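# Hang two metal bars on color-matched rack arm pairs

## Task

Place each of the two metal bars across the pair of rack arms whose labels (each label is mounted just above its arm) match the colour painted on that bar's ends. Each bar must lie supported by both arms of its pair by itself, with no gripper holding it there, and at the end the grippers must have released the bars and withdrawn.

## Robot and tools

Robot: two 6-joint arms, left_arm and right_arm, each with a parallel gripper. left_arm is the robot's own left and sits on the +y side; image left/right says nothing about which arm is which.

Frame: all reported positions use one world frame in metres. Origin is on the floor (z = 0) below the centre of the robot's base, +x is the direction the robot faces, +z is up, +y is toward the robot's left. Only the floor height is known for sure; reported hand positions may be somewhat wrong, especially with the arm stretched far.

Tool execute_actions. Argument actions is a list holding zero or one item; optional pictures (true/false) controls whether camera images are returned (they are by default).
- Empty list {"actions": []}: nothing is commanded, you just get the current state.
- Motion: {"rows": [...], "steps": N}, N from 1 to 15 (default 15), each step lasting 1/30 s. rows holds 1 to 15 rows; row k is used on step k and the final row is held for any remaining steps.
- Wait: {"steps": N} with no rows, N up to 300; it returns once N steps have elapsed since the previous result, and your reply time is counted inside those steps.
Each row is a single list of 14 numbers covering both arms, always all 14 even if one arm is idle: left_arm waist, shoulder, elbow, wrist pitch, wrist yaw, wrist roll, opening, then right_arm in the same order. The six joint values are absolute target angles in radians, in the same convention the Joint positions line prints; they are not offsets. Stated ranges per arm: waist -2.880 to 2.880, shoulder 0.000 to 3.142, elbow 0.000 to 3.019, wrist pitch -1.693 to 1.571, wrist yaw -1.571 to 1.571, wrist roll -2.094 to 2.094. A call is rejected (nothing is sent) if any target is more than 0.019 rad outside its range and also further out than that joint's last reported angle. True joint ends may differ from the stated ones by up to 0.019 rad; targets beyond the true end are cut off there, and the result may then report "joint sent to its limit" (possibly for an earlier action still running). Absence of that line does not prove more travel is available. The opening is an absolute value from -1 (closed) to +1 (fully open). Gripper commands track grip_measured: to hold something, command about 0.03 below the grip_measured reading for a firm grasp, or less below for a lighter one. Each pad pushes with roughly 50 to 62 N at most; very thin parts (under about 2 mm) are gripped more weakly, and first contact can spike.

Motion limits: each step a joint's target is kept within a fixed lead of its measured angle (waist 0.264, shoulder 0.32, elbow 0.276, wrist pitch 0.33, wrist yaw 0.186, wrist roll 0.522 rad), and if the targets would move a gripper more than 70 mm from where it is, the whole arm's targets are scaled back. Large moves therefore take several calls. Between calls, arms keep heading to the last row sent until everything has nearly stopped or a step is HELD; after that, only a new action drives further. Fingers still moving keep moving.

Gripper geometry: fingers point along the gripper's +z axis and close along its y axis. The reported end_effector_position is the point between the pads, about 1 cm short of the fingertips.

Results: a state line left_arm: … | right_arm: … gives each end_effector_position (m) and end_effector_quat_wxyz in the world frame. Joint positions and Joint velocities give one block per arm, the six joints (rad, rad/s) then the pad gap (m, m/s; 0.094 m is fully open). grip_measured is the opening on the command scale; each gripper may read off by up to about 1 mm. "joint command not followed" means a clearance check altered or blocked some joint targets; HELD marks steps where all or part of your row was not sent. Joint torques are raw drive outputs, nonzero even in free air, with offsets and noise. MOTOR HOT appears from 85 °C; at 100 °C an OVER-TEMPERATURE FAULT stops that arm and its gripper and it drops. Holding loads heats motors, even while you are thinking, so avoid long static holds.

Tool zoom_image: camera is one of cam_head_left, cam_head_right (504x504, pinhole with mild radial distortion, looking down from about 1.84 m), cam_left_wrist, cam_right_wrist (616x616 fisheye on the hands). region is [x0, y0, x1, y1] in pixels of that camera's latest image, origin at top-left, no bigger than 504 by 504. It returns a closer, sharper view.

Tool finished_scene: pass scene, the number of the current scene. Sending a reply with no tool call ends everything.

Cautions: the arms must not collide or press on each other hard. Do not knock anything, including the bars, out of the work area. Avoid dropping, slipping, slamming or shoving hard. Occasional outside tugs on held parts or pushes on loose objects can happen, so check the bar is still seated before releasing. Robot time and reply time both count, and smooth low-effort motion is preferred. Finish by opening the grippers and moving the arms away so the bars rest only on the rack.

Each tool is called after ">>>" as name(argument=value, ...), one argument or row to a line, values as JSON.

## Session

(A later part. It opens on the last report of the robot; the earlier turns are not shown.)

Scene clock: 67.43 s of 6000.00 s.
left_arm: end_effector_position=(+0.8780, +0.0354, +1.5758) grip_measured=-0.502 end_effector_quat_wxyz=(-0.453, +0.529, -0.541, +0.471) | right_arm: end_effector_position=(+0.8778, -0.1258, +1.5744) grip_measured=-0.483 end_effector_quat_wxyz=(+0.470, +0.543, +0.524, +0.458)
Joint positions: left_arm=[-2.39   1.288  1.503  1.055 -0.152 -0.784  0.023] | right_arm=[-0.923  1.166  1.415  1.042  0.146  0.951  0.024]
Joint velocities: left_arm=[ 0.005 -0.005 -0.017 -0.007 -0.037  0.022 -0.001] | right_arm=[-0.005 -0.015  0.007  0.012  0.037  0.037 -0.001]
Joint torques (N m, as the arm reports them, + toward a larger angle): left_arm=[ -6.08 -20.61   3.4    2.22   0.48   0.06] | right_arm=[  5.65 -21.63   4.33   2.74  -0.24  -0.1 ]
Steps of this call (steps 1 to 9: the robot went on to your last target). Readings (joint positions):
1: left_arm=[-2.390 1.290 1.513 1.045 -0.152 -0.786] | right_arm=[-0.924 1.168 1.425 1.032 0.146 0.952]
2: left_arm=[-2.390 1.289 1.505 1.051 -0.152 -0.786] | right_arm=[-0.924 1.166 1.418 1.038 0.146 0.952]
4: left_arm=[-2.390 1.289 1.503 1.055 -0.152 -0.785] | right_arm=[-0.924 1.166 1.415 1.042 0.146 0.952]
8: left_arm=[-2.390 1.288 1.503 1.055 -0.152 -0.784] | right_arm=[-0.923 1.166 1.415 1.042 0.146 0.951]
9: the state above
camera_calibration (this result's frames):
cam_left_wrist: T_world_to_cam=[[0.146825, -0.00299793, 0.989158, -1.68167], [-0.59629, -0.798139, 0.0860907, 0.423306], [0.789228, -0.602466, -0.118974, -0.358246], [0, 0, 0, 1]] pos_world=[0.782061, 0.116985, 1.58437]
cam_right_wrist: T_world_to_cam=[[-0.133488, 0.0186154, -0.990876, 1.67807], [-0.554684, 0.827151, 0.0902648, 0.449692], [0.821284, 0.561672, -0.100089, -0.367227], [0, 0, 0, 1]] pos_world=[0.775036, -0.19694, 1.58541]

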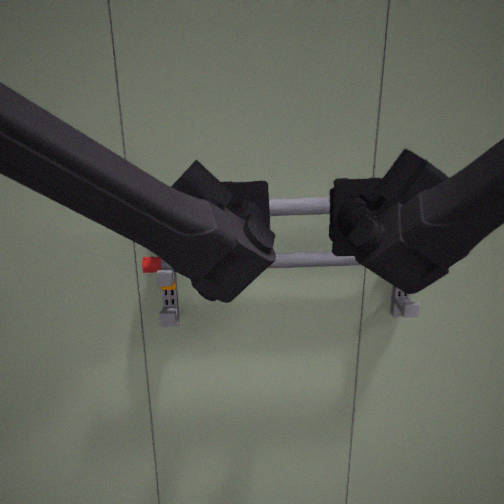

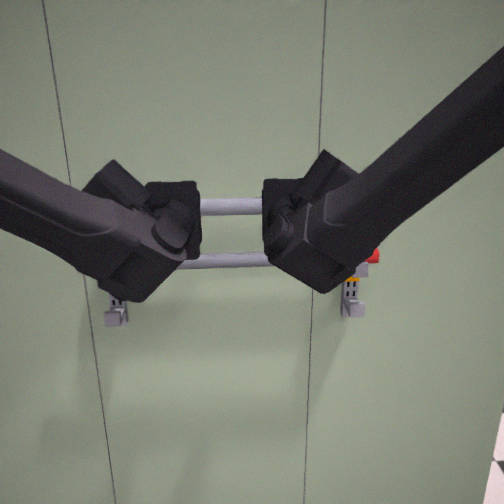

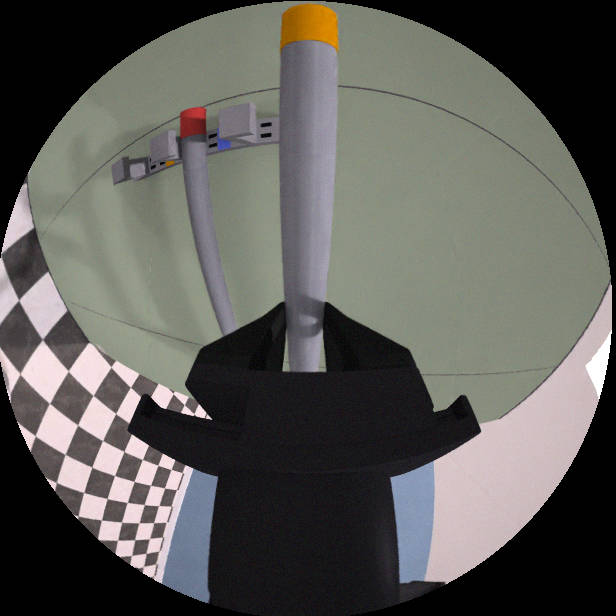

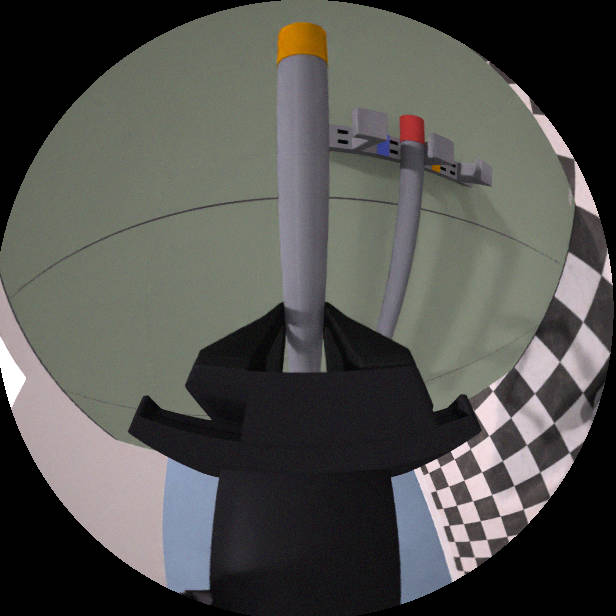

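>>> execute_actions(
  actions=[
    {"rows":[[-2.393,1.27,1.535,1.097,-0.146,-0.802,-0.545,-0.931,1.138,1.449,1.082,0.14,0.961,-0.525],[-2.388,1.284,1.541,1.098,-0.144,-0.807,-0.545,-0.935,1.151,1.455,1.084,0.139,0.965,-0.525],[-2.38,1.291,1.545,1.1,-0.142,-0.814,-0.545,-0.943,1.159,1.459,1.087,0.136,0.972,-0.525],[-2.371,1.299,1.55,1.102,-0.139,-0.823,-0.545,-0.952,1.169,1.464,1.091,0.133,0.981,-0.525],[-2.359,1.311,1.557,1.105,-0.135,-0.835,-0.545,-0.963,1.182,1.471,1.096,0.13,0.992,-0.525],[-2.347,1.322,1.563,1.107,-0.131,-0.846,-0.545,-0.974,1.195,1.478,1.101,0.126,1.002,-0.525],[-2.335,1.334,1.571,1.11,-0.127,-0.858,-0.545,-0.985,1.208,1.485,1.105,0.123,1.013,-0.525],[-2.324,1.345,1.578,1.112,-0.123,-0.869,-0.545,-0.996,1.221,1.493,1.11,0.119,1.023,-0.525],[-2.312,1.357,1.587,1.114,-0.119,-0.879,-0.545,-1.006,1.235,1.501,1.114,0.116,1.033,-0.525],[-2.301,1.369,1.595,1.116,-0.116,-0.89,-0.545,-1.017,1.249,1.509,1.118,0.113,1.043,-0.525],[-2.29,1.381,1.604,1.118,-0.112,-0.9,-0.545,-1.027,1.263,1.518,1.122,0.109,1.052,-0.525],[-2.28,1.394,1.613,1.12,-0.108,-0.911,-0.545,-1.036,1.277,1.527,1.126,0.106,1.062,-0.525],[-2.269,1.406,1.622,1.122,-0.105,-0.921,-0.545,-1.046,1.291,1.536,1.129,0.103,1.071,-0.525],[-2.259,1.419,1.632,1.123,-0.102,-0.93,-0.545,-1.055,1.305,1.545,1.133,0.1,1.08,-0.525],[-2.249,1.432,1.642,1.125,-0.098,-0.94,-0.545,-1.064,1.319,1.556,1.136,0.097,1.088,-0.525]]},
  ],
  pictures=false,
)

>>> execute_actions(
  actions=[
    {"rows":[[-2.239,1.445,1.653,1.126,-0.095,-0.949,-0.545,-1.073,1.334,1.566,1.139,0.094,1.097,-0.525],[-2.23,1.458,1.663,1.127,-0.092,-0.958,-0.545,-1.082,1.348,1.576,1.142,0.092,1.105,-0.525],[-2.22,1.471,1.675,1.128,-0.088,-0.967,-0.545,-1.09,1.363,1.588,1.144,0.089,1.113,-0.525],[-2.211,1.485,1.686,1.129,-0.085,-0.976,-0.545,-1.098,1.378,1.599,1.147,0.086,1.12,-0.525],[-2.202,1.498,1.698,1.13,-0.082,-0.984,-0.545,-1.106,1.393,1.611,1.149,0.084,1.128,-0.525],[-2.194,1.512,1.71,1.131,-0.079,-0.993,-0.545,-1.113,1.408,1.623,1.152,0.082,1.135,-0.525],[-2.185,1.526,1.723,1.131,-0.076,-1.0,-0.545,-1.121,1.423,1.635,1.154,0.079,1.142,-0.525],[-2.177,1.54,1.736,1.132,-0.073,-1.008,-0.545,-1.128,1.438,1.648,1.156,0.077,1.149,-0.525],[-2.169,1.554,1.749,1.132,-0.071,-1.016,-0.545,-1.134,1.454,1.661,1.157,0.075,1.155,-0.525],[-2.162,1.566,1.761,1.132,-0.068,-1.022,-0.545,-1.14,1.467,1.672,1.159,0.073,1.161,-0.525],[-2.156,1.577,1.771,1.132,-0.066,-1.028,-0.545,-1.145,1.479,1.682,1.16,0.071,1.165,-0.525],[-2.151,1.586,1.78,1.132,-0.065,-1.032,-0.545,-1.149,1.489,1.691,1.161,0.07,1.169,-0.525],[-2.148,1.594,1.787,1.132,-0.063,-1.035,-0.545,-1.152,1.497,1.698,1.162,0.069,1.172,-0.525],[-2.145,1.598,1.791,1.132,-0.062,-1.038,-0.545,-1.154,1.502,1.702,1.162,0.068,1.174,-0.525],[-2.144,1.601,1.794,1.132,-0.062,-1.039,-0.545,-1.155,1.505,1.705,1.162,0.068,1.175,-0.525]]},
  ],
  pictures=false,
)

>>> execute_actions(
  actions=[
    {"steps":10},
  ],
)

Scene clock: 91.63 s of 6000.00 s.
left_arm: end_effector_position=(+0.8805, +0.0335, +1.5137) grip_measured=-0.502 end_effector_quat_wxyz=(-0.458, +0.523, -0.538, +0.476) | right_arm: end_effector_position=(+0.8795, -0.1248, +1.5109) grip_measured=-0.483 end_effector_quat_wxyz=(+0.476, +0.535, +0.522, +0.463)
Joint positions: left_arm=[-2.282  1.407  1.591  1.085 -0.106 -0.884  0.023] | right_arm=[-1.028  1.302  1.5    1.096  0.101  1.042  0.024]
Joint velocities: left_arm=[ 0.376  0.405  0.247  0.061  0.066 -0.374  0.001] | right_arm=[-0.327  0.493  0.266  0.12  -0.051  0.256 -0.001]
Joint torques (N m, as the arm reports them, + toward a larger angle): left_arm=[ -4.85 -18.04   5.26   2.11   0.77  -0.01] | right_arm=[  3.53 -19.19   6.24   2.61  -0.44  -0.14]
Steps of this call (steps 1 to 30: the robot went on to your last target; steps 31 to 90: nothing new was sent; then 20.70 s passed at rest; steps 91 to 105: all 15 steps of this action). Readings (joint positions):
91: left_arm=[-2.390 1.288 1.503 1.056 -0.151 -0.784] | right_arm=[-0.923 1.166 1.415 1.042 0.143 0.951]
92: left_arm=[-2.390 1.288 1.503 1.057 -0.149 -0.784] | right_arm=[-0.923 1.166 1.415 1.043 0.141 0.951]
94: left_arm=[-2.390 1.289 1.505 1.060 -0.144 -0.787] | right_arm=[-0.924 1.167 1.416 1.048 0.135 0.952]
98: left_arm=[-2.371 1.315 1.531 1.067 -0.123 -0.806] | right_arm=[-0.948 1.195 1.443 1.066 0.116 0.970]
105: the state above

Scene clock: 92.13 s of 6000.00 s.
left_arm: end_effector_position=(+0.8778, +0.0320, +1.4171) grip_measured=-0.502 end_effector_quat_wxyz=(-0.455, +0.523, -0.541, +0.476) | right_arm: end_effector_position=(+0.8760, -0.1232, +1.4120) grip_measured=-0.483 end_effector_quat_wxyz=(+0.471, +0.537, +0.524, +0.464)
Joint positions: left_arm=[-2.159  1.595  1.751  1.095 -0.067 -1.002  0.023] | right_arm=[-1.133  1.51   1.659  1.126  0.07   1.15   0.024]
Joint velocities: left_arm=[ 0.122  0.2    0.09   0.002 -0.022 -0.154 -0.   ] | right_arm=[-0.112  0.249  0.115 -0.002 -0.007  0.081  0.001]
Joint torques (N m, as the arm reports them, + toward a larger angle): left_arm=[ -5.74 -20.61   5.19   2.34   0.74  -0.12] | right_arm=[  4.26 -21.39   5.92   2.82  -0.38   0.  ]
Steps of this call (steps 1 to 15: all 15 steps of this action). Readings (joint positions):
1: left_arm=[-2.269 1.421 1.600 1.087 -0.104 -0.895] | right_arm=[-1.038 1.318 1.510 1.100 0.099 1.053]
2: left_arm=[-2.258 1.435 1.609 1.089 -0.101 -0.906] | right_arm=[-1.048 1.334 1.519 1.103 0.097 1.063]
4: left_arm=[-2.237 1.462 1.630 1.091 -0.094 -0.925] | right_arm=[-1.066 1.365 1.540 1.109 0.092 1.082]
8: left_arm=[-2.203 1.515 1.678 1.094 -0.080 -0.959] | right_arm=[-1.097 1.423 1.587 1.118 0.081 1.112]
15: the state above

Scene clock: 92.47 s of 6000.00 s.
left_arm: end_effector_position=(+0.8753, +0.0325, +1.4076) grip_measured=-0.502 end_effector_quat_wxyz=(-0.453, +0.524, -0.542, +0.477) | right_arm: end_effector_position=(+0.8734, -0.1229, +1.4025) grip_measured=-0.483 end_effector_quat_wxyz=(+0.469, +0.538, +0.525, +0.464)
Joint positions: left_arm=[-2.148  1.609  1.759  1.095 -0.063 -1.015  0.023] | right_arm=[-1.142  1.526  1.668  1.128  0.067  1.16   0.024]
Joint velocities: left_arm=[-0.005 -0.024 -0.007 -0.002  0.007  0.022  0.001] | right_arm=[-0.005 -0.005  0.012  0.002 -0.051 -0.051  0.   ]
Joint torques (N m, as the arm reports them, + toward a larger angle): left_arm=[ -6.06 -21.17   5.05   2.34   0.54  -0.18] | right_arm=[  4.11 -21.22   5.69   2.69  -0.24   0.05]
Steps of this call (steps 1 to 10: the robot went on to your last target). Readings (joint positions):
1: left_arm=[-2.155 1.601 1.754 1.095 -0.067 -1.006] | right_arm=[-1.136 1.517 1.662 1.127 0.070 1.153]
2: left_arm=[-2.152 1.605 1.754 1.095 -0.067 -1.009] | right_arm=[-1.139 1.521 1.663 1.127 0.070 1.156]
4: left_arm=[-2.149 1.609 1.754 1.095 -0.067 -1.013] | right_arm=[-1.142 1.526 1.663 1.127 0.070 1.159]
8: left_arm=[-2.148 1.609 1.757 1.095 -0.064 -1.015] | right_arm=[-1.142 1.526 1.666 1.128 0.068 1.160]
10: the state above
camera_calibration (this result's frames):
cam_left_wrist: T_world_to_cam=[[0.138053, -0.00323968, 0.99042, -1.50902], [-0.605481, -0.791644, 0.0818077, 0.447723], [0.783795, -0.610974, -0.111251, -0.383826], [0, 0, 0, 1]] pos_world=[0.780253, 0.115041, 1.41523]
cam_right_wrist: T_world_to_cam=[[-0.124936, 0.017047, -0.992018, 1.50098], [-0.566601, 0.819551, 0.0854415, 0.476628], [0.814466, 0.572753, -0.0927322, -0.385427], [0, 0, 0, 1]] pos_world=[0.771501, -0.195453, 1.41254]

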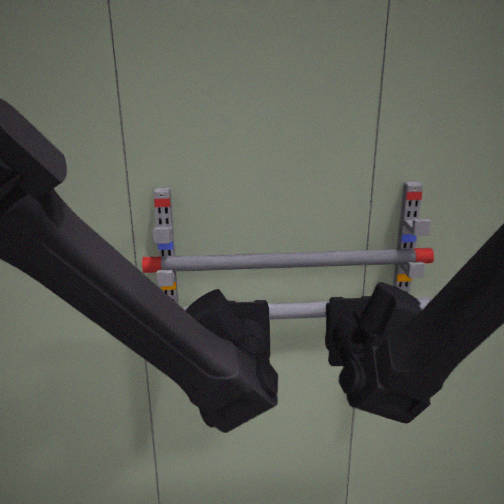

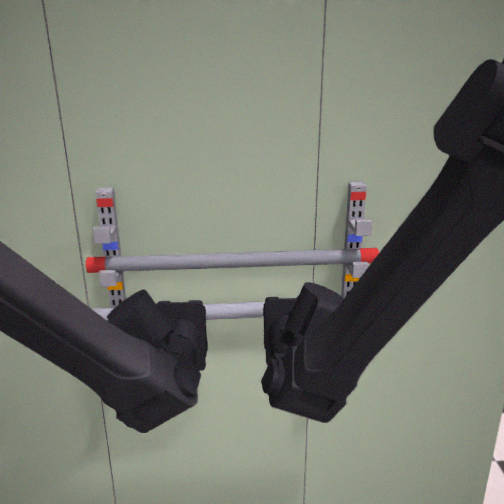

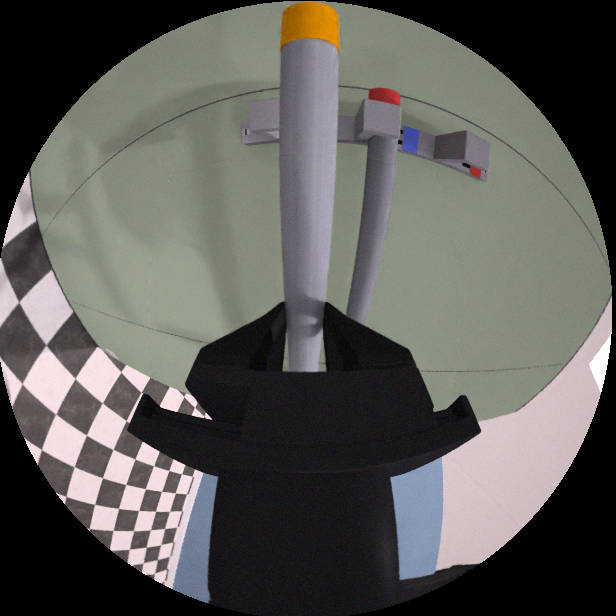

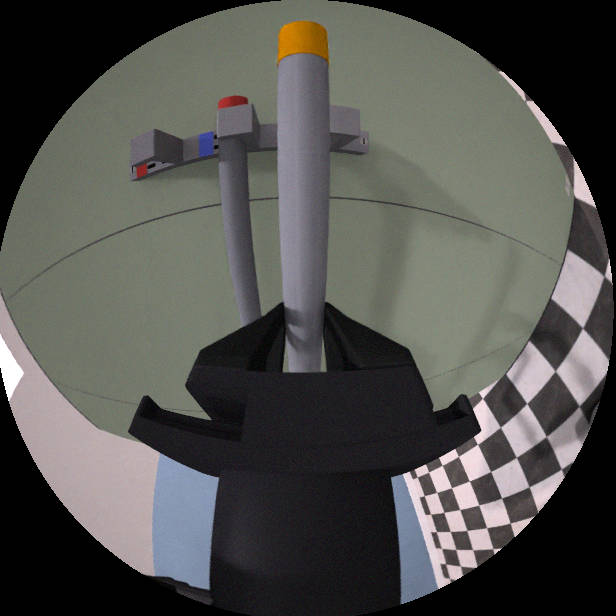

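>>> execute_actions(
  actions=[
    {"rows":[[-2.144,1.601,1.794,1.105,-0.062,-1.039,-0.545,-1.155,1.505,1.705,1.145,0.068,1.175,-0.525],[-2.144,1.603,1.796,1.083,-0.062,-1.039,-0.545,-1.155,1.507,1.707,1.128,0.068,1.175,-0.525],[-2.143,1.607,1.807,1.074,-0.062,-1.039,-0.545,-1.155,1.51,1.717,1.119,0.068,1.175,-0.525],[-2.143,1.611,1.82,1.064,-0.062,-1.039,-0.545,-1.155,1.514,1.73,1.111,0.068,1.175,-0.525],[-2.143,1.615,1.834,1.055,-0.062,-1.039,-0.545,-1.155,1.518,1.742,1.102,0.068,1.175,-0.525],[-2.142,1.619,1.847,1.046,-0.062,-1.039,-0.545,-1.155,1.521,1.755,1.093,0.068,1.175,-0.525],[-2.142,1.623,1.86,1.036,-0.062,-1.039,-0.545,-1.155,1.525,1.767,1.085,0.068,1.175,-0.525],[-2.142,1.627,1.873,1.027,-0.062,-1.039,-0.545,-1.155,1.529,1.779,1.076,0.068,1.175,-0.525],[-2.141,1.631,1.886,1.018,-0.062,-1.039,-0.545,-1.155,1.532,1.792,1.067,0.068,1.175,-0.525],[-2.141,1.635,1.9,1.009,-0.062,-1.039,-0.545,-1.155,1.536,1.804,1.058,0.068,1.175,-0.525],[-2.141,1.639,1.913,0.999,-0.062,-1.039,-0.545,-1.155,1.54,1.817,1.05,0.068,1.175,-0.525],[-2.14,1.643,1.926,0.99,-0.062,-1.039,-0.545,-1.155,1.543,1.829,1.041,0.068,1.175,-0.525]],"steps":15},
  ],
  pictures=false,
)

>>> execute_actions(
  actions=[
    {"steps":5},
  ],
)

Scene clock: 102.87 s of 6000.00 s.
left_arm: end_effector_position=(+0.9096, +0.0328, +1.4109) grip_measured=-0.502 end_effector_quat_wxyz=(-0.452, +0.523, -0.542, +0.478) | right_arm: end_effector_position=(+0.9072, -0.1240, +1.4058) grip_measured=-0.483 end_effector_quat_wxyz=(+0.469, +0.537, +0.525, +0.465)
Joint positions: left_arm=[-2.148  1.639  1.886  0.998 -0.059 -1.016  0.023] | right_arm=[-1.142  1.552  1.788  1.036  0.064  1.16   0.024]
Joint velocities: left_arm=[ 0.005  0.005  0.051 -0.076  0.037 -0.022  0.   ] | right_arm=[-0.005  0.005  0.051 -0.061  0.022  0.022 -0.001]
Joint torques (N m, as the arm reports them, + toward a larger angle): left_arm=[ -5.89 -20.47   5.75   1.14   0.4   -0.16] | right_arm=[  4.46 -20.97   6.45   1.87  -0.14   0.07]
Steps of this call (steps 1 to 30: the robot went on to your last target; steps 31 to 90: nothing new was sent; then 6.90 s passed at rest; steps 91 to 105: all 15 steps of this action). Readings (joint positions):
91: left_arm=[-2.148 1.609 1.759 1.095 -0.063 -1.015] | right_arm=[-1.142 1.526 1.668 1.128 0.067 1.160]
92: left_arm=[-2.148 1.609 1.759 1.095 -0.063 -1.015] | right_arm=[-1.142 1.526 1.668 1.127 0.067 1.160]
94: left_arm=[-2.148 1.610 1.764 1.086 -0.063 -1.016] | right_arm=[-1.142 1.526 1.673 1.120 0.068 1.160]
98: left_arm=[-2.148 1.619 1.810 1.052 -0.062 -1.016] | right_arm=[-1.142 1.535 1.715 1.087 0.067 1.160]
105: the state above

Scene clock: 103.03 s of 6000.00 s.
left_arm: end_effector_position=(+0.9095, +0.0324, +1.4103) grip_measured=-0.502 end_effector_quat_wxyz=(-0.451, +0.523, -0.542, +0.478) | right_arm: end_effector_position=(+0.9073, -0.1240, +1.4054) grip_measured=-0.483 end_effector_quat_wxyz=(+0.469, +0.537, +0.525, +0.465)
Joint positions: left_arm=[-2.148  1.64   1.887  0.996 -0.059 -1.017  0.023] | right_arm=[-1.142  1.553  1.788  1.034  0.065  1.16   0.024]
Joint velocities: left_arm=[-0.034 -0.005 -0.007  0.007 -0.037 -0.007 -0.   ] | right_arm=[-0.015 -0.005  0.012  0.012 -0.051 -0.051 -0.001]
Joint torques (N m, as the arm reports them, + toward a larger angle): left_arm=[ -5.98 -20.35   5.95   0.9    0.38  -0.15] | right_arm=[  4.23 -21.15   6.58   1.77  -0.19   0.05]
Steps of this call (steps 1 to 5: the robot went on to your last target). Readings (joint positions):
1: left_arm=[-2.148 1.639 1.887 0.997 -0.059 -1.016] | right_arm=[-1.142 1.552 1.788 1.034 0.064 1.160]
2: left_arm=[-2.148 1.639 1.887 0.996 -0.059 -1.016] | right_arm=[-1.142 1.552 1.788 1.034 0.064 1.160]
4: left_arm=[-2.148 1.640 1.887 0.996 -0.059 -1.017] | right_arm=[-1.142 1.553 1.788 1.034 0.065 1.160]
5: the state above
camera_calibration (this result's frames):
cam_left_wrist: T_world_to_cam=[[0.137081, -0.001364, 0.990559, -1.51578], [-0.608366, -0.789294, 0.0831035, 0.46882], [0.781729, -0.614014, -0.109027, -0.411501], [0, 0, 0, 1]] pos_world=[0.814682, 0.115302, 1.41765]
cam_right_wrist: T_world_to_cam=[[-0.123988, 0.0174441, -0.99213, 1.50747], [-0.567648, 0.818836, 0.0853368, 0.4975], [0.813881, 0.573762, -0.0916234, -0.413051], [0, 0, 0, 1]] pos_world=[0.805486, -0.196674, 1.4153]

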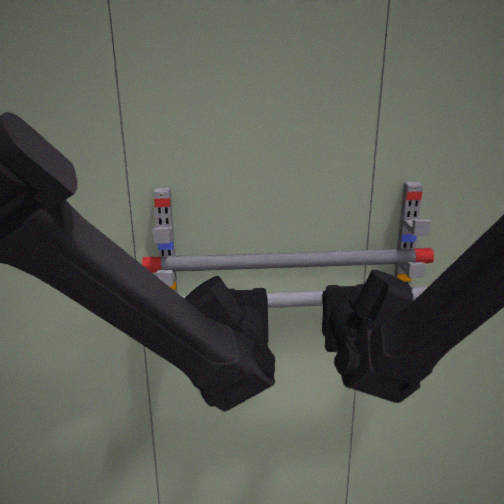

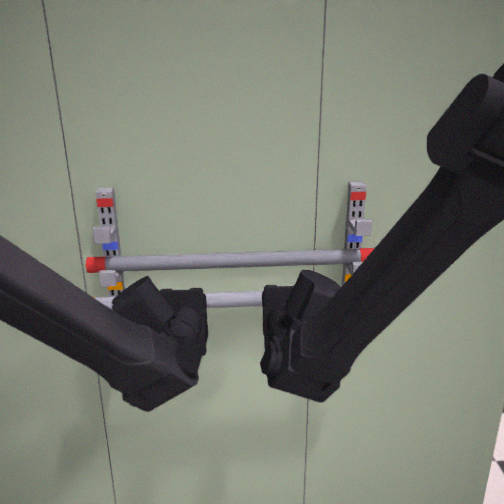

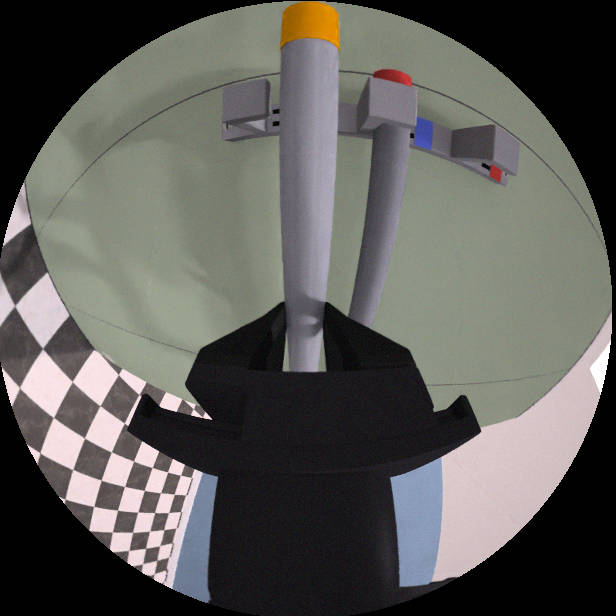

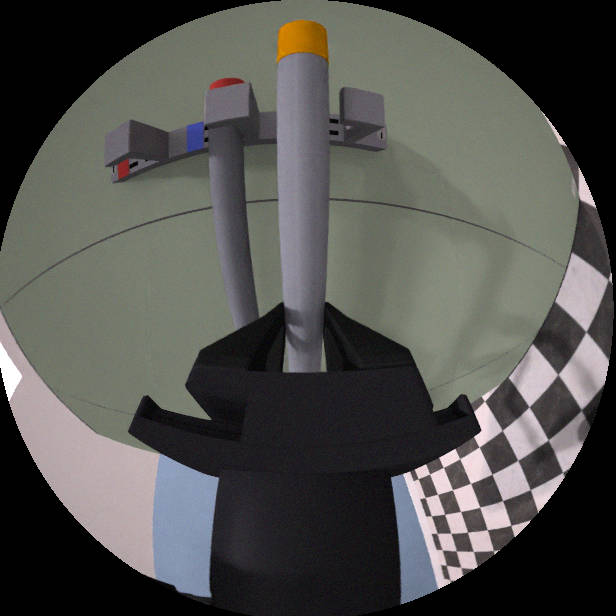

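>>> execute_actions(
  actions=[
    {"rows":[[-2.14,1.651,1.932,0.985,-0.062,-1.039,-0.545,-1.155,1.55,1.835,1.036,0.068,1.175,-0.525],[-2.14,1.658,1.944,0.976,-0.062,-1.039,-0.545,-1.155,1.557,1.846,1.028,0.068,1.175,-0.525],[-2.139,1.663,1.961,0.964,-0.062,-1.039,-0.545,-1.155,1.562,1.862,1.017,0.068,1.175,-0.525],[-2.139,1.668,1.978,0.953,-0.062,-1.039,-0.545,-1.155,1.567,1.878,1.006,0.068,1.175,-0.525],[-2.139,1.673,1.995,0.941,-0.062,-1.039,-0.545,-1.155,1.571,1.894,0.996,0.068,1.175,-0.525],[-2.139,1.679,2.012,0.93,-0.062,-1.039,-0.545,-1.155,1.576,1.91,0.985,0.068,1.175,-0.525],[-2.138,1.684,2.03,0.918,-0.062,-1.039,-0.545,-1.155,1.581,1.926,0.974,0.068,1.175,-0.525],[-2.138,1.69,2.048,0.906,-0.062,-1.039,-0.545,-1.155,1.586,1.942,0.963,0.068,1.175,-0.525],[-2.138,1.696,2.066,0.894,-0.062,-1.039,-0.545,-1.155,1.591,1.959,0.952,0.068,1.175,-0.525],[-2.138,1.702,2.084,0.882,-0.062,-1.039,-0.545,-1.155,1.596,1.976,0.941,0.068,1.175,-0.525],[-2.137,1.708,2.102,0.87,-0.062,-1.039,-0.545,-1.155,1.602,1.992,0.93,0.068,1.175,-0.525],[-2.137,1.714,2.12,0.858,-0.062,-1.039,-0.545,-1.155,1.608,2.009,0.919,0.068,1.175,-0.525],[-2.137,1.718,2.133,0.85,-0.062,-1.039,-0.545,-1.155,1.612,2.021,0.911,0.068,1.175,-0.525],[-2.137,1.721,2.141,0.845,-0.062,-1.039,-0.545,-1.155,1.614,2.028,0.906,0.068,1.175,-0.525]],"steps":15},
  ],
  pictures=false,
)

>>> execute_actions(
  actions=[
    {"steps":8},
  ],
)

Scene clock: 109.37 s of 6000.00 s.
left_arm: end_effector_position=(+0.9521, +0.0326, +1.4087) grip_measured=-0.502 end_effector_quat_wxyz=(-0.453, +0.525, -0.541, +0.476) | right_arm: end_effector_position=(+0.9495, -0.1246, +1.4035) grip_measured=-0.483 end_effector_quat_wxyz=(+0.470, +0.539, +0.524, +0.463)
Joint positions: left_arm=[-2.146  1.709  2.091  0.863 -0.064 -1.018  0.023] | right_arm=[-1.142  1.616  1.977  0.91   0.07   1.161  0.024]
Joint velocities: left_arm=[-0.015  0.083  0.247 -0.164 -0.051  0.022  0.   ] | right_arm=[ 0.005  0.063  0.208 -0.168 -0.095 -0.051  0.   ]
Joint torques (N m, as the arm reports them, + toward a larger angle): left_arm=[ -6.11 -21.48   6.45   0.87   0.54  -0.14] | right_arm=[  4.54 -21.36   7.03   1.8   -0.34   0.06]
Steps of this call (steps 1 to 15: the robot went on to your last target; steps 16 to 90: nothing new was sent; then 2.83 s passed at rest; steps 91 to 105: all 15 steps of this action). Readings (joint positions):
91: left_arm=[-2.148 1.640 1.888 0.996 -0.059 -1.017] | right_arm=[-1.142 1.553 1.789 1.034 0.065 1.160]
92: left_arm=[-2.148 1.641 1.891 0.994 -0.059 -1.017] | right_arm=[-1.142 1.555 1.792 1.032 0.066 1.160]
94: left_arm=[-2.148 1.650 1.911 0.982 -0.063 -1.017] | right_arm=[-1.142 1.563 1.811 1.021 0.070 1.160]
98: left_arm=[-2.146 1.673 1.978 0.940 -0.064 -1.018] | right_arm=[-1.142 1.585 1.872 0.982 0.071 1.161]
105: the state above

Scene clock: 109.63 s of 6000.00 s.
left_arm: end_effector_position=(+0.9538, +0.0324, +1.4086) grip_measured=-0.502 end_effector_quat_wxyz=(-0.452, +0.525, -0.542, +0.476) | right_arm: end_effector_position=(+0.9510, -0.1244, +1.4030) grip_measured=-0.483 end_effector_quat_wxyz=(+0.469, +0.539, +0.525, +0.463)
Joint positions: left_arm=[-2.146  1.711  2.099  0.855 -0.064 -1.019  0.023] | right_arm=[-1.142  1.618  1.985  0.902  0.07   1.161  0.024]
Joint velocities: left_arm=[ 0.005 -0.015 -0.027 -0.007 -0.007  0.022  0.   ] | right_arm=[-0.015 -0.005 -0.007  0.002 -0.007 -0.007 -0.   ]
Joint torques (N m, as the arm reports them, + toward a larger angle): left_arm=[ -6.45 -21.33   6.94   0.77   0.57  -0.15] | right_arm=[  4.62 -21.77   7.59   1.67  -0.39   0.04]
Steps of this call (steps 1 to 8: the robot went on to your last target). Readings (joint positions):
1: left_arm=[-2.146 1.710 2.097 0.859 -0.064 -1.018] | right_arm=[-1.142 1.618 1.982 0.906 0.069 1.161]
2: left_arm=[-2.146 1.710 2.099 0.857 -0.064 -1.018] | right_arm=[-1.142 1.618 1.984 0.904 0.069 1.161]
4: left_arm=[-2.146 1.710 2.099 0.855 -0.064 -1.018] | right_arm=[-1.142 1.618 1.985 0.902 0.069 1.161]
8: the state above
camera_calibration (this result's frames):
cam_left_wrist: T_world_to_cam=[[0.140083, -0.00138749, 0.990139, -1.52241], [-0.604688, -0.791974, 0.0844401, 0.490616], [0.784047, -0.610554, -0.111781, -0.444718], [0, 0, 0, 1]] pos_world=[0.858612, 0.114918, 1.41626]
cam_right_wrist: T_world_to_cam=[[-0.126999, 0.0174359, -0.99175, 1.51282], [-0.563891, 0.821291, 0.0866482, 0.517758], [0.816026, 0.570242, -0.0944709, -0.44715], [0, 0, 0, 1]] pos_world=[0.84897, -0.196623, 1.41323]

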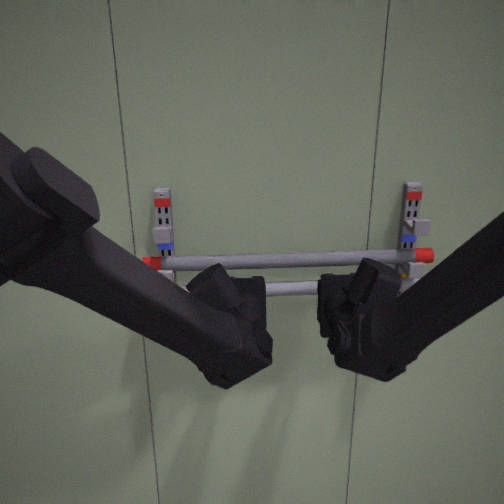

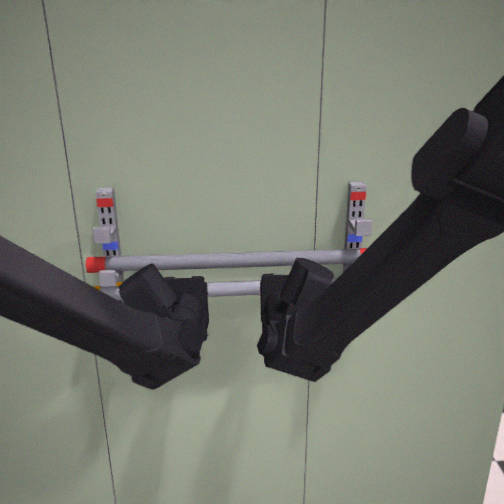

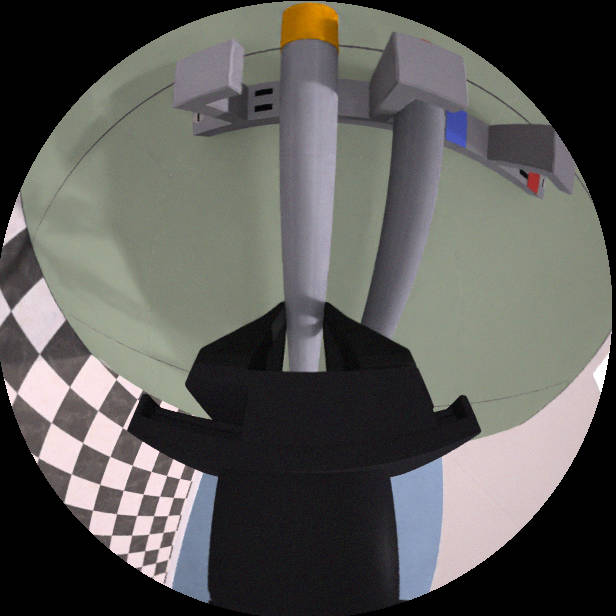

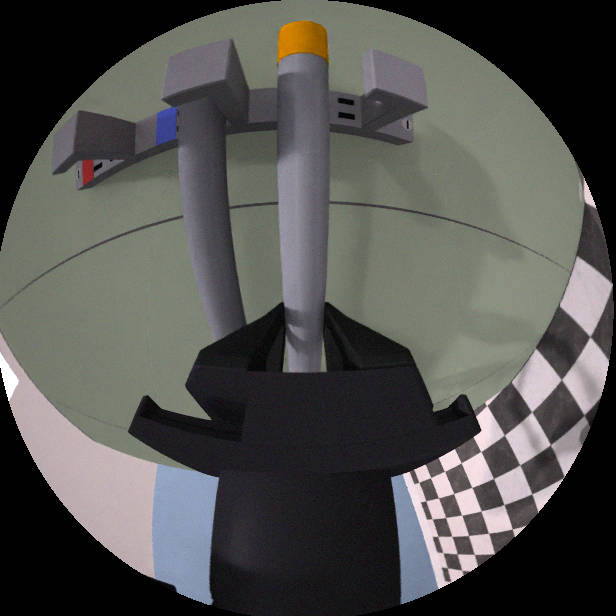

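>>> execute_actions(
  actions=[
    {"rows":[[-2.135,1.726,2.151,0.843,-0.061,-1.041,-0.545,-1.157,1.619,2.037,0.904,0.068,1.177,-0.525],[-2.132,1.732,2.16,0.841,-0.06,-1.043,-0.545,-1.158,1.624,2.045,0.903,0.067,1.178,-0.525],[-2.13,1.738,2.168,0.839,-0.06,-1.045,-0.545,-1.16,1.629,2.052,0.902,0.066,1.18,-0.525],[-2.128,1.744,2.175,0.838,-0.059,-1.048,-0.545,-1.162,1.635,2.058,0.901,0.066,1.182,-0.525],[-2.125,1.751,2.183,0.836,-0.058,-1.05,-0.545,-1.164,1.641,2.064,0.9,0.065,1.183,-0.525],[-2.123,1.757,2.19,0.834,-0.057,-1.052,-0.545,-1.165,1.646,2.07,0.899,0.065,1.185,-0.525],[-2.12,1.764,2.197,0.833,-0.056,-1.054,-0.545,-1.167,1.652,2.076,0.898,0.064,1.186,-0.525],[-2.118,1.77,2.204,0.831,-0.055,-1.056,-0.545,-1.169,1.658,2.082,0.897,0.064,1.188,-0.525],[-2.116,1.776,2.212,0.829,-0.055,-1.059,-0.545,-1.171,1.664,2.088,0.896,0.063,1.19,-0.525],[-2.113,1.783,2.219,0.828,-0.054,-1.061,-0.545,-1.172,1.669,2.093,0.896,0.063,1.191,-0.525],[-2.111,1.789,2.226,0.826,-0.053,-1.063,-0.545,-1.174,1.675,2.099,0.895,0.062,1.193,-0.525]],"steps":15},
  ],
  pictures=false,
)

>>> execute_actions(
  actions=[
    {"rows":[[-2.109,1.795,2.222,0.826,-0.054,-1.058,-0.545,-1.175,1.681,2.095,0.894,0.063,1.19,-0.525],[-2.107,1.801,2.218,0.826,-0.055,-1.053,-0.545,-1.176,1.687,2.091,0.893,0.064,1.187,-0.525],[-2.105,1.807,2.214,0.826,-0.056,-1.05,-0.545,-1.177,1.693,2.087,0.892,0.065,1.185,-0.525],[-2.104,1.812,2.21,0.826,-0.057,-1.05,-0.545,-1.178,1.699,2.083,0.891,0.066,1.185,-0.525]],"steps":8},
  ],
)

Scene clock: 115.60 s of 6000.00 s.
left_arm: end_effector_position=(+0.9560, +0.0321, +1.3849) grip_measured=-0.502 end_effector_quat_wxyz=(-0.453, +0.523, -0.541, +0.477) | right_arm: end_effector_position=(+0.9520, -0.1242, +1.3787) grip_measured=-0.483 end_effector_quat_wxyz=(+0.470, +0.538, +0.525, +0.462)
Joint positions: left_arm=[-2.122  1.777  2.184  0.84  -0.054 -1.04   0.023] | right_arm=[-1.162  1.682  2.056  0.895  0.064  1.177  0.024]
Joint velocities: left_arm=[-0.005 -0.015  0.042 -0.061  0.022  0.022 -0.001] | right_arm=[-0.015 -0.015  0.076 -0.022 -0.066  0.022  0.001]
Joint torques (N m, as the arm reports them, + toward a larger angle): left_arm=[ -5.98 -21.45   6.82   0.85   0.51  -0.15] | right_arm=[  4.6  -22.03   7.35   1.5   -0.32  -0.02]
Steps of this call (steps 1 to 15: the robot went on to your last target; steps 16 to 90: nothing new was sent; then 2.47 s passed at rest; steps 91 to 105: all 15 steps of this action). Readings (joint positions):
91: left_arm=[-2.146 1.711 2.100 0.855 -0.064 -1.019] | right_arm=[-1.142 1.619 1.986 0.902 0.070 1.161]
92: left_arm=[-2.146 1.714 2.104 0.855 -0.064 -1.019] | right_arm=[-1.142 1.621 1.989 0.902 0.070 1.161]
94: left_arm=[-2.145 1.721 2.119 0.852 -0.064 -1.019] | right_arm=[-1.143 1.628 2.002 0.900 0.070 1.161]
98: left_arm=[-2.139 1.743 2.152 0.845 -0.060 -1.025] | right_arm=[-1.147 1.647 2.029 0.897 0.068 1.164]
105: the state above

Scene clock: 115.87 s of 6000.00 s.
left_arm: end_effector_position=(+0.9556, +0.0317, +1.3841) grip_measured=-0.502 end_effector_quat_wxyz=(-0.453, +0.523, -0.541, +0.477) | right_arm: end_effector_position=(+0.9518, -0.1239, +1.3780) grip_measured=-0.483 end_effector_quat_wxyz=(+0.470, +0.539, +0.525, +0.462)
Joint positions: left_arm=[-2.122  1.778  2.184  0.839 -0.054 -1.04   0.023] | right_arm=[-1.162  1.683  2.057  0.894  0.065  1.178  0.024]
Joint velocities: left_arm=[-0.005 -0.005 -0.002  0.002 -0.081  0.007 -0.   ] | right_arm=[ 0.005 -0.015  0.002  0.007 -0.037  0.007 -0.   ]
Joint torques (N m, as the arm reports them, + toward a larger angle): left_arm=[ -5.43 -19.28   6.06   0.69   0.33  -0.05] | right_arm=[  4.5  -20.09   6.39   1.38  -0.25  -0.02]
Steps of this call (steps 1 to 8: all 8 steps of this action). Readings (joint positions):
1: left_arm=[-2.122 1.778 2.184 0.839 -0.054 -1.040] | right_arm=[-1.162 1.682 2.057 0.894 0.064 1.177]
2: left_arm=[-2.122 1.778 2.184 0.839 -0.054 -1.040] | right_arm=[-1.162 1.682 2.057 0.894 0.064 1.178]
4: left_arm=[-2.122 1.778 2.184 0.839 -0.054 -1.040] | right_arm=[-1.162 1.683 2.057 0.894 0.065 1.178]
8: the state above
camera_calibration (this result's frames):
cam_left_wrist: T_world_to_cam=[[0.135939, -0.00284438, 0.990713, -1.49525], [-0.605608, -0.791648, 0.0808248, 0.499132], [0.784066, -0.610971, -0.109339, -0.452752], [0, 0, 0, 1]] pos_world=[0.860529, 0.114265, 1.39152]
cam_right_wrist: T_world_to_cam=[[-0.126385, 0.0160126, -0.991852, 1.48752], [-0.563568, 0.821677, 0.085077, 0.521854], [0.816344, 0.569729, -0.0948235, -0.450274], [0, 0, 0, 1]] pos_world=[0.849679, -0.19608, 1.38831]

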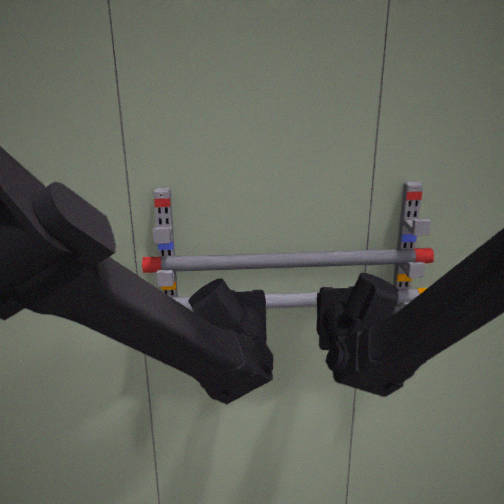

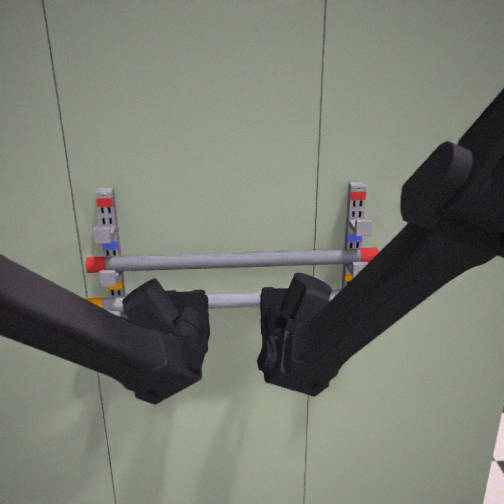

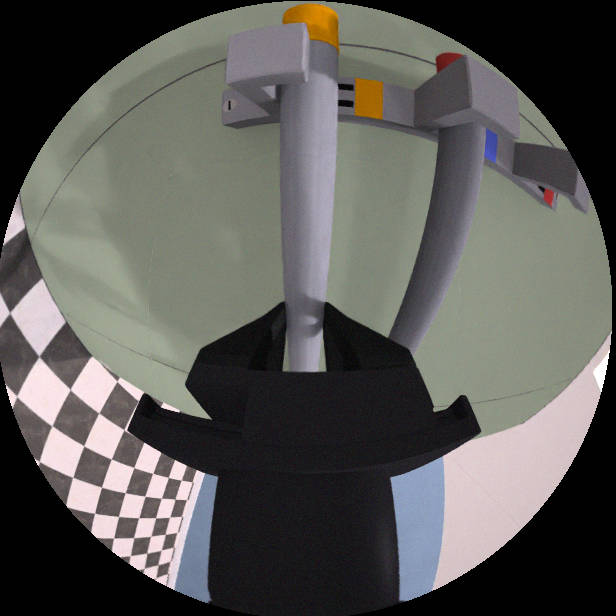

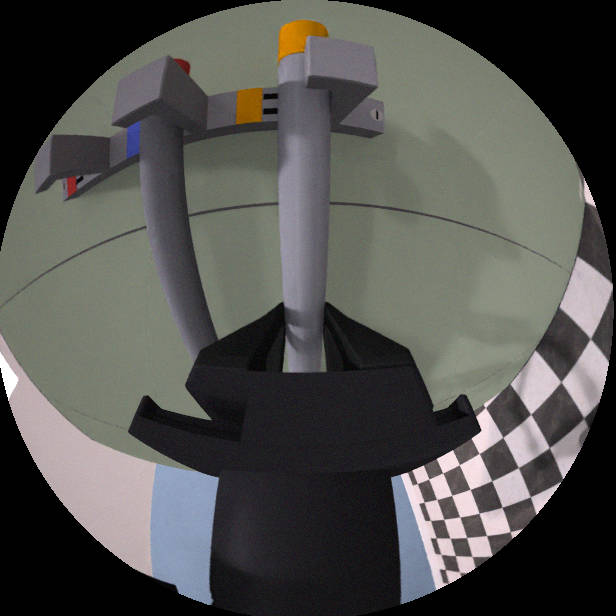

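>>> execute_actions(
  actions=[
    {"rows":[[-2.11,1.797,2.205,0.835,-0.054,-1.045,-0.51,-1.17,1.687,2.079,0.896,0.065,1.18,-0.49],[-2.117,1.782,2.2,0.843,-0.054,-1.04,-0.47,-1.163,1.675,2.075,0.9,0.065,1.178,-0.45],[-2.117,1.782,2.2,0.843,-0.054,-1.04,-0.4,-1.163,1.675,2.075,0.9,0.065,1.178,-0.38],[-2.117,1.782,2.2,0.843,-0.054,-1.04,-0.3,-1.163,1.675,2.075,0.9,0.065,1.178,-0.3],[-2.117,1.782,2.2,0.843,-0.054,-1.04,-0.2,-1.163,1.675,2.075,0.9,0.065,1.178,-0.2],[-2.117,1.782,2.2,0.843,-0.054,-1.04,-0.1,-1.163,1.675,2.075,0.9,0.065,1.178,-0.1],[-2.122,1.765,2.19,0.863,-0.054,-1.04,-0.05,-1.163,1.664,2.062,0.913,0.065,1.178,-0.05],[-2.122,1.761,2.178,0.871,-0.054,-1.04,-0.05,-1.163,1.66,2.051,0.92,0.065,1.178,-0.05],[-2.122,1.754,2.157,0.885,-0.054,-1.04,-0.05,-1.163,1.654,2.032,0.934,0.065,1.178,-0.05],[-2.122,1.746,2.133,0.901,-0.054,-1.04,-0.05,-1.163,1.647,2.01,0.949,0.065,1.178,-0.05],[-2.122,1.738,2.11,0.917,-0.054,-1.04,-0.05,-1.163,1.64,1.989,0.964,0.065,1.178,-0.05],[-2.123,1.73,2.086,0.933,-0.054,-1.04,-0.05,-1.163,1.633,1.967,0.979,0.065,1.178,-0.05],[-2.123,1.722,2.063,0.949,-0.054,-1.04,-0.05,-1.163,1.627,1.945,0.993,0.065,1.178,-0.05],[-2.123,1.715,2.039,0.965,-0.054,-1.04,-0.05,-1.163,1.62,1.924,1.008,0.065,1.178,-0.05],[-2.123,1.708,2.015,0.981,-0.054,-1.04,-0.05,-1.163,1.614,1.902,1.023,0.065,1.178,-0.05]]},
  ],
  pictures=false,
)

>>> execute_actions(
  actions=[
    {"rows":[[-2.123,1.701,1.992,0.997,-0.054,-1.035,-0.05,-1.158,1.608,1.881,1.038,0.065,1.172,-0.05],[-2.125,1.694,1.97,1.012,-0.055,-1.03,-0.05,-1.153,1.602,1.861,1.052,0.066,1.167,-0.05],[-2.127,1.69,1.954,1.023,-0.056,-1.028,-0.05,-1.151,1.598,1.846,1.062,0.067,1.166,-0.05],[-2.132,1.68,1.944,1.023,-0.058,-1.023,0.0,-1.147,1.587,1.836,1.06,0.069,1.162,0.0],[-2.14,1.664,1.928,1.023,-0.061,-1.015,0.05,-1.14,1.571,1.82,1.058,0.071,1.155,0.05],[-2.149,1.647,1.91,1.022,-0.064,-1.007,0.1,-1.133,1.552,1.803,1.055,0.073,1.149,0.1],[-2.157,1.63,1.893,1.022,-0.067,-0.999,0.15,-1.126,1.534,1.786,1.053,0.076,1.142,0.15],[-2.166,1.613,1.876,1.022,-0.07,-0.991,0.2,-1.119,1.516,1.77,1.05,0.078,1.135,0.2],[-2.175,1.596,1.859,1.021,-0.073,-0.982,0.25,-1.111,1.498,1.754,1.047,0.081,1.128,0.25],[-2.184,1.579,1.843,1.021,-0.076,-0.974,0.3,-1.104,1.479,1.738,1.045,0.083,1.121,0.3],[-2.193,1.562,1.827,1.021,-0.079,-0.965,0.3,-1.096,1.461,1.722,1.042,0.086,1.114,0.3],[-2.202,1.545,1.811,1.02,-0.082,-0.957,0.3,-1.088,1.443,1.706,1.039,0.088,1.107,0.3],[-2.21,1.531,1.797,1.02,-0.085,-0.949,0.3,-1.082,1.428,1.693,1.037,0.09,1.1,0.3],[-2.215,1.523,1.79,1.02,-0.086,-0.945,0.3,-1.078,1.419,1.686,1.036,0.091,1.097,0.3],[-2.217,1.519,1.786,1.02,-0.087,-0.943,0.3,-1.076,1.415,1.682,1.035,0.092,1.095,0.3]]},
  ],
  pictures=false,
)

>>> execute_actions(
  actions=[
    {"steps":10},
  ],
)

Scene clock: 137.57 s of 6000.00 s.
left_arm: end_effector_position=(+0.9320, +0.0323, +1.3842) grip_measured=-0.053 end_effector_quat_wxyz=(-0.455, +0.523, -0.540, +0.477) | right_arm: end_effector_position=(+0.9261, -0.1227, +1.3756) grip_measured=-0.053 end_effector_quat_wxyz=(+0.469, +0.539, +0.525, +0.462)
Joint positions: left_arm=[-2.122  1.736  2.06   0.926 -0.054 -1.039  0.045] | right_arm=[-1.162  1.649  1.942  0.974  0.065  1.178  0.044]
Joint velocities: left_arm=[ 0.005 -0.23  -0.696  0.466  0.022 -0.051 -0.001] | right_arm=[-0.005 -0.171 -0.632  0.427 -0.066 -0.051  0.001]
Joint torques (N m, as the arm reports them, + toward a larger angle): left_arm=[ -6.85 -23.3    3.61   1.75   0.46   0.03] | right_arm=[  5.52 -22.74   3.88   2.11  -0.3   -0.11]
Steps of this call (steps 1 to 15: the robot went on to your last target; steps 16 to 90: nothing new was sent; then 18.20 s passed at rest; steps 91 to 105: all 15 steps of this action). Readings (joint positions):
91: left_arm=[-2.122 1.778 2.184 0.839 -0.054 -1.040] | right_arm=[-1.162 1.683 2.057 0.894 0.065 1.178]
92: left_arm=[-2.122 1.778 2.184 0.839 -0.054 -1.039] | right_arm=[-1.162 1.683 2.057 0.894 0.065 1.178]
94: left_arm=[-2.122 1.778 2.184 0.839 -0.054 -1.039] | right_arm=[-1.162 1.683 2.057 0.894 0.065 1.178]
98: left_arm=[-2.122 1.778 2.184 0.840 -0.054 -1.039] | right_arm=[-1.162 1.683 2.057 0.895 0.065 1.178]
105: the state above

Scene clock: 138.07 s of 6000.00 s.
left_arm: end_effector_position=(+0.8961, +0.0214, +1.4274) grip_measured=+0.297 end_effector_quat_wxyz=(-0.438, +0.528, -0.555, +0.471) | right_arm: end_effector_position=(+0.8943, -0.1181, +1.4235) grip_measured=+0.297 end_effector_quat_wxyz=(+0.459, +0.545, +0.534, +0.455)
Joint positions: left_arm=[-2.189  1.58   1.794  0.993 -0.082 -0.978  0.061] | right_arm=[-1.109  1.485  1.692  1.033  0.089  1.129  0.061]
Joint velocities: left_arm=[-0.347 -0.503 -0.227 -0.022  0.007  0.095  0.   ] | right_arm=[ 0.259 -0.591 -0.232 -0.007 -0.037 -0.066 -0.001]
Joint torques (N m, as the arm reports them, + toward a larger angle): left_arm=[ -7.23 -22.91   3.72   1.91   0.33   0.13] | right_arm=[  7.01 -22.75   3.78   1.63  -0.25  -0.21]
Steps of this call (steps 1 to 15: all 15 steps of this action). Readings (joint positions):
1: left_arm=[-2.122 1.730 2.037 0.941 -0.054 -1.039] | right_arm=[-1.162 1.644 1.920 0.989 0.065 1.178]
2: left_arm=[-2.122 1.723 2.013 0.957 -0.054 -1.039] | right_arm=[-1.162 1.639 1.898 1.003 0.065 1.178]
4: left_arm=[-2.122 1.712 1.972 0.983 -0.054 -1.038] | right_arm=[-1.162 1.630 1.861 1.027 0.066 1.177]
8: left_arm=[-2.127 1.685 1.901 0.993 -0.065 -1.023] | right_arm=[-1.158 1.602 1.792 1.033 0.075 1.165]
15: the state above

Scene clock: 138.40 s of 6000.00 s.
left_arm: end_effector_position=(+0.9220, +0.0440, +1.4858) grip_measured=+0.297 end_effector_quat_wxyz=(-0.464, +0.524, -0.527, +0.482) | right_arm: end_effector_position=(+0.9173, -0.1358, +1.4818) grip_measured=+0.297 end_effector_quat_wxyz=(+0.483, +0.537, +0.511, +0.467)
Joint positions: left_arm=[-2.218  1.503  1.788  1.003 -0.084 -0.954  0.061] | right_arm=[-1.087  1.404  1.684  1.033  0.09   1.108  0.061]
Joint velocities: left_arm=[-0.005 -0.015  0.012 -0.002 -0.037 -0.051  0.001] | right_arm=[-0.005  0.063 -0.017 -0.007 -0.051  0.051 -0.   ]
Joint torques (N m, as the arm reports them, + toward a larger angle): left_arm=[ -5.65 -18.69   3.49   1.59   0.38   0.09] | right_arm=[  5.93 -19.35   3.76   1.56  -0.26  -0.24]
Steps of this call (steps 1 to 10: the robot went on to your last target). Readings (joint positions):
1: left_arm=[-2.200 1.565 1.788 0.993 -0.082 -0.973] | right_arm=[-1.101 1.467 1.686 1.033 0.089 1.125]
2: left_arm=[-2.208 1.551 1.788 0.994 -0.082 -0.969] | right_arm=[-1.094 1.451 1.684 1.033 0.089 1.121]
4: left_arm=[-2.217 1.528 1.788 0.997 -0.082 -0.962] | right_arm=[-1.087 1.425 1.684 1.033 0.089 1.115]
8: left_arm=[-2.218 1.503 1.788 1.003 -0.083 -0.956] | right_arm=[-1.087 1.403 1.684 1.033 0.090 1.109]
10: the state above
camera_calibration (this result's frames):
cam_left_wrist: T_world_to_cam=[[0.106866, 0.00676463, 0.99425, -1.57029], [-0.590127, -0.804365, 0.0689021, 0.484304], [0.800206, -0.594097, -0.0819676, -0.463962], [0, 0, 0, 1]] pos_world=[0.824878, 0.124541, 1.48987]
cam_right_wrist: T_world_to_cam=[[-0.0929151, 0.0197966, -0.995477, 1.56152], [-0.548475, 0.833417, 0.0677669, 0.516768], [0.830989, 0.552291, -0.066579, -0.463131], [0, 0, 0, 1]] pos_world=[0.81338, -0.205813, 1.4886]

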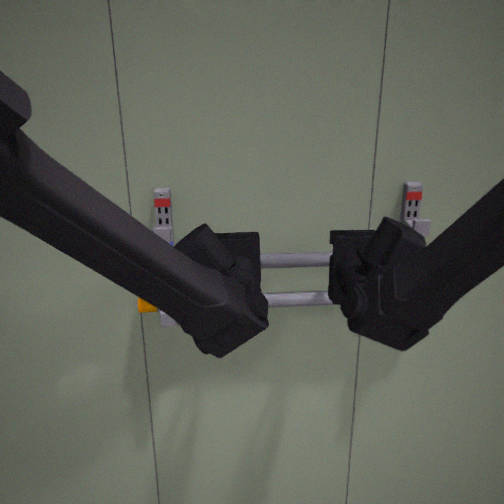

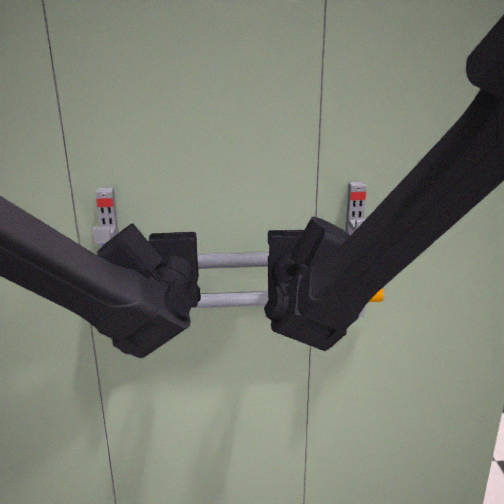

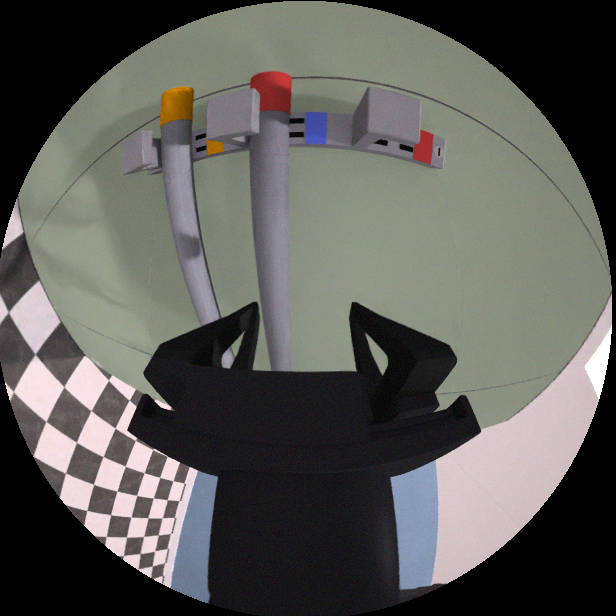

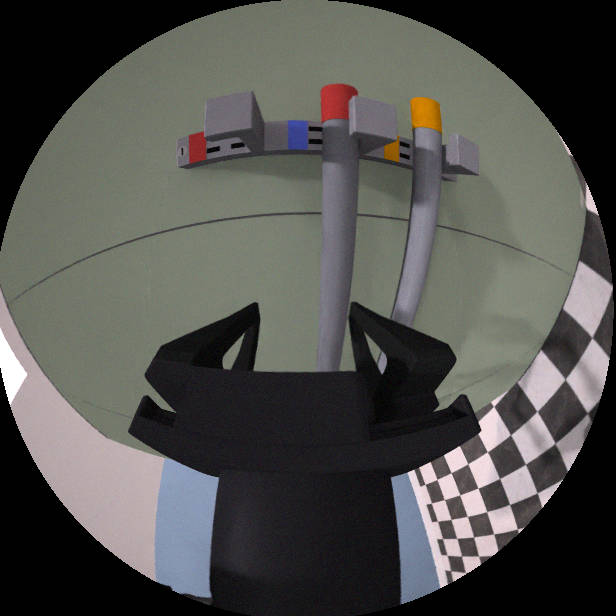

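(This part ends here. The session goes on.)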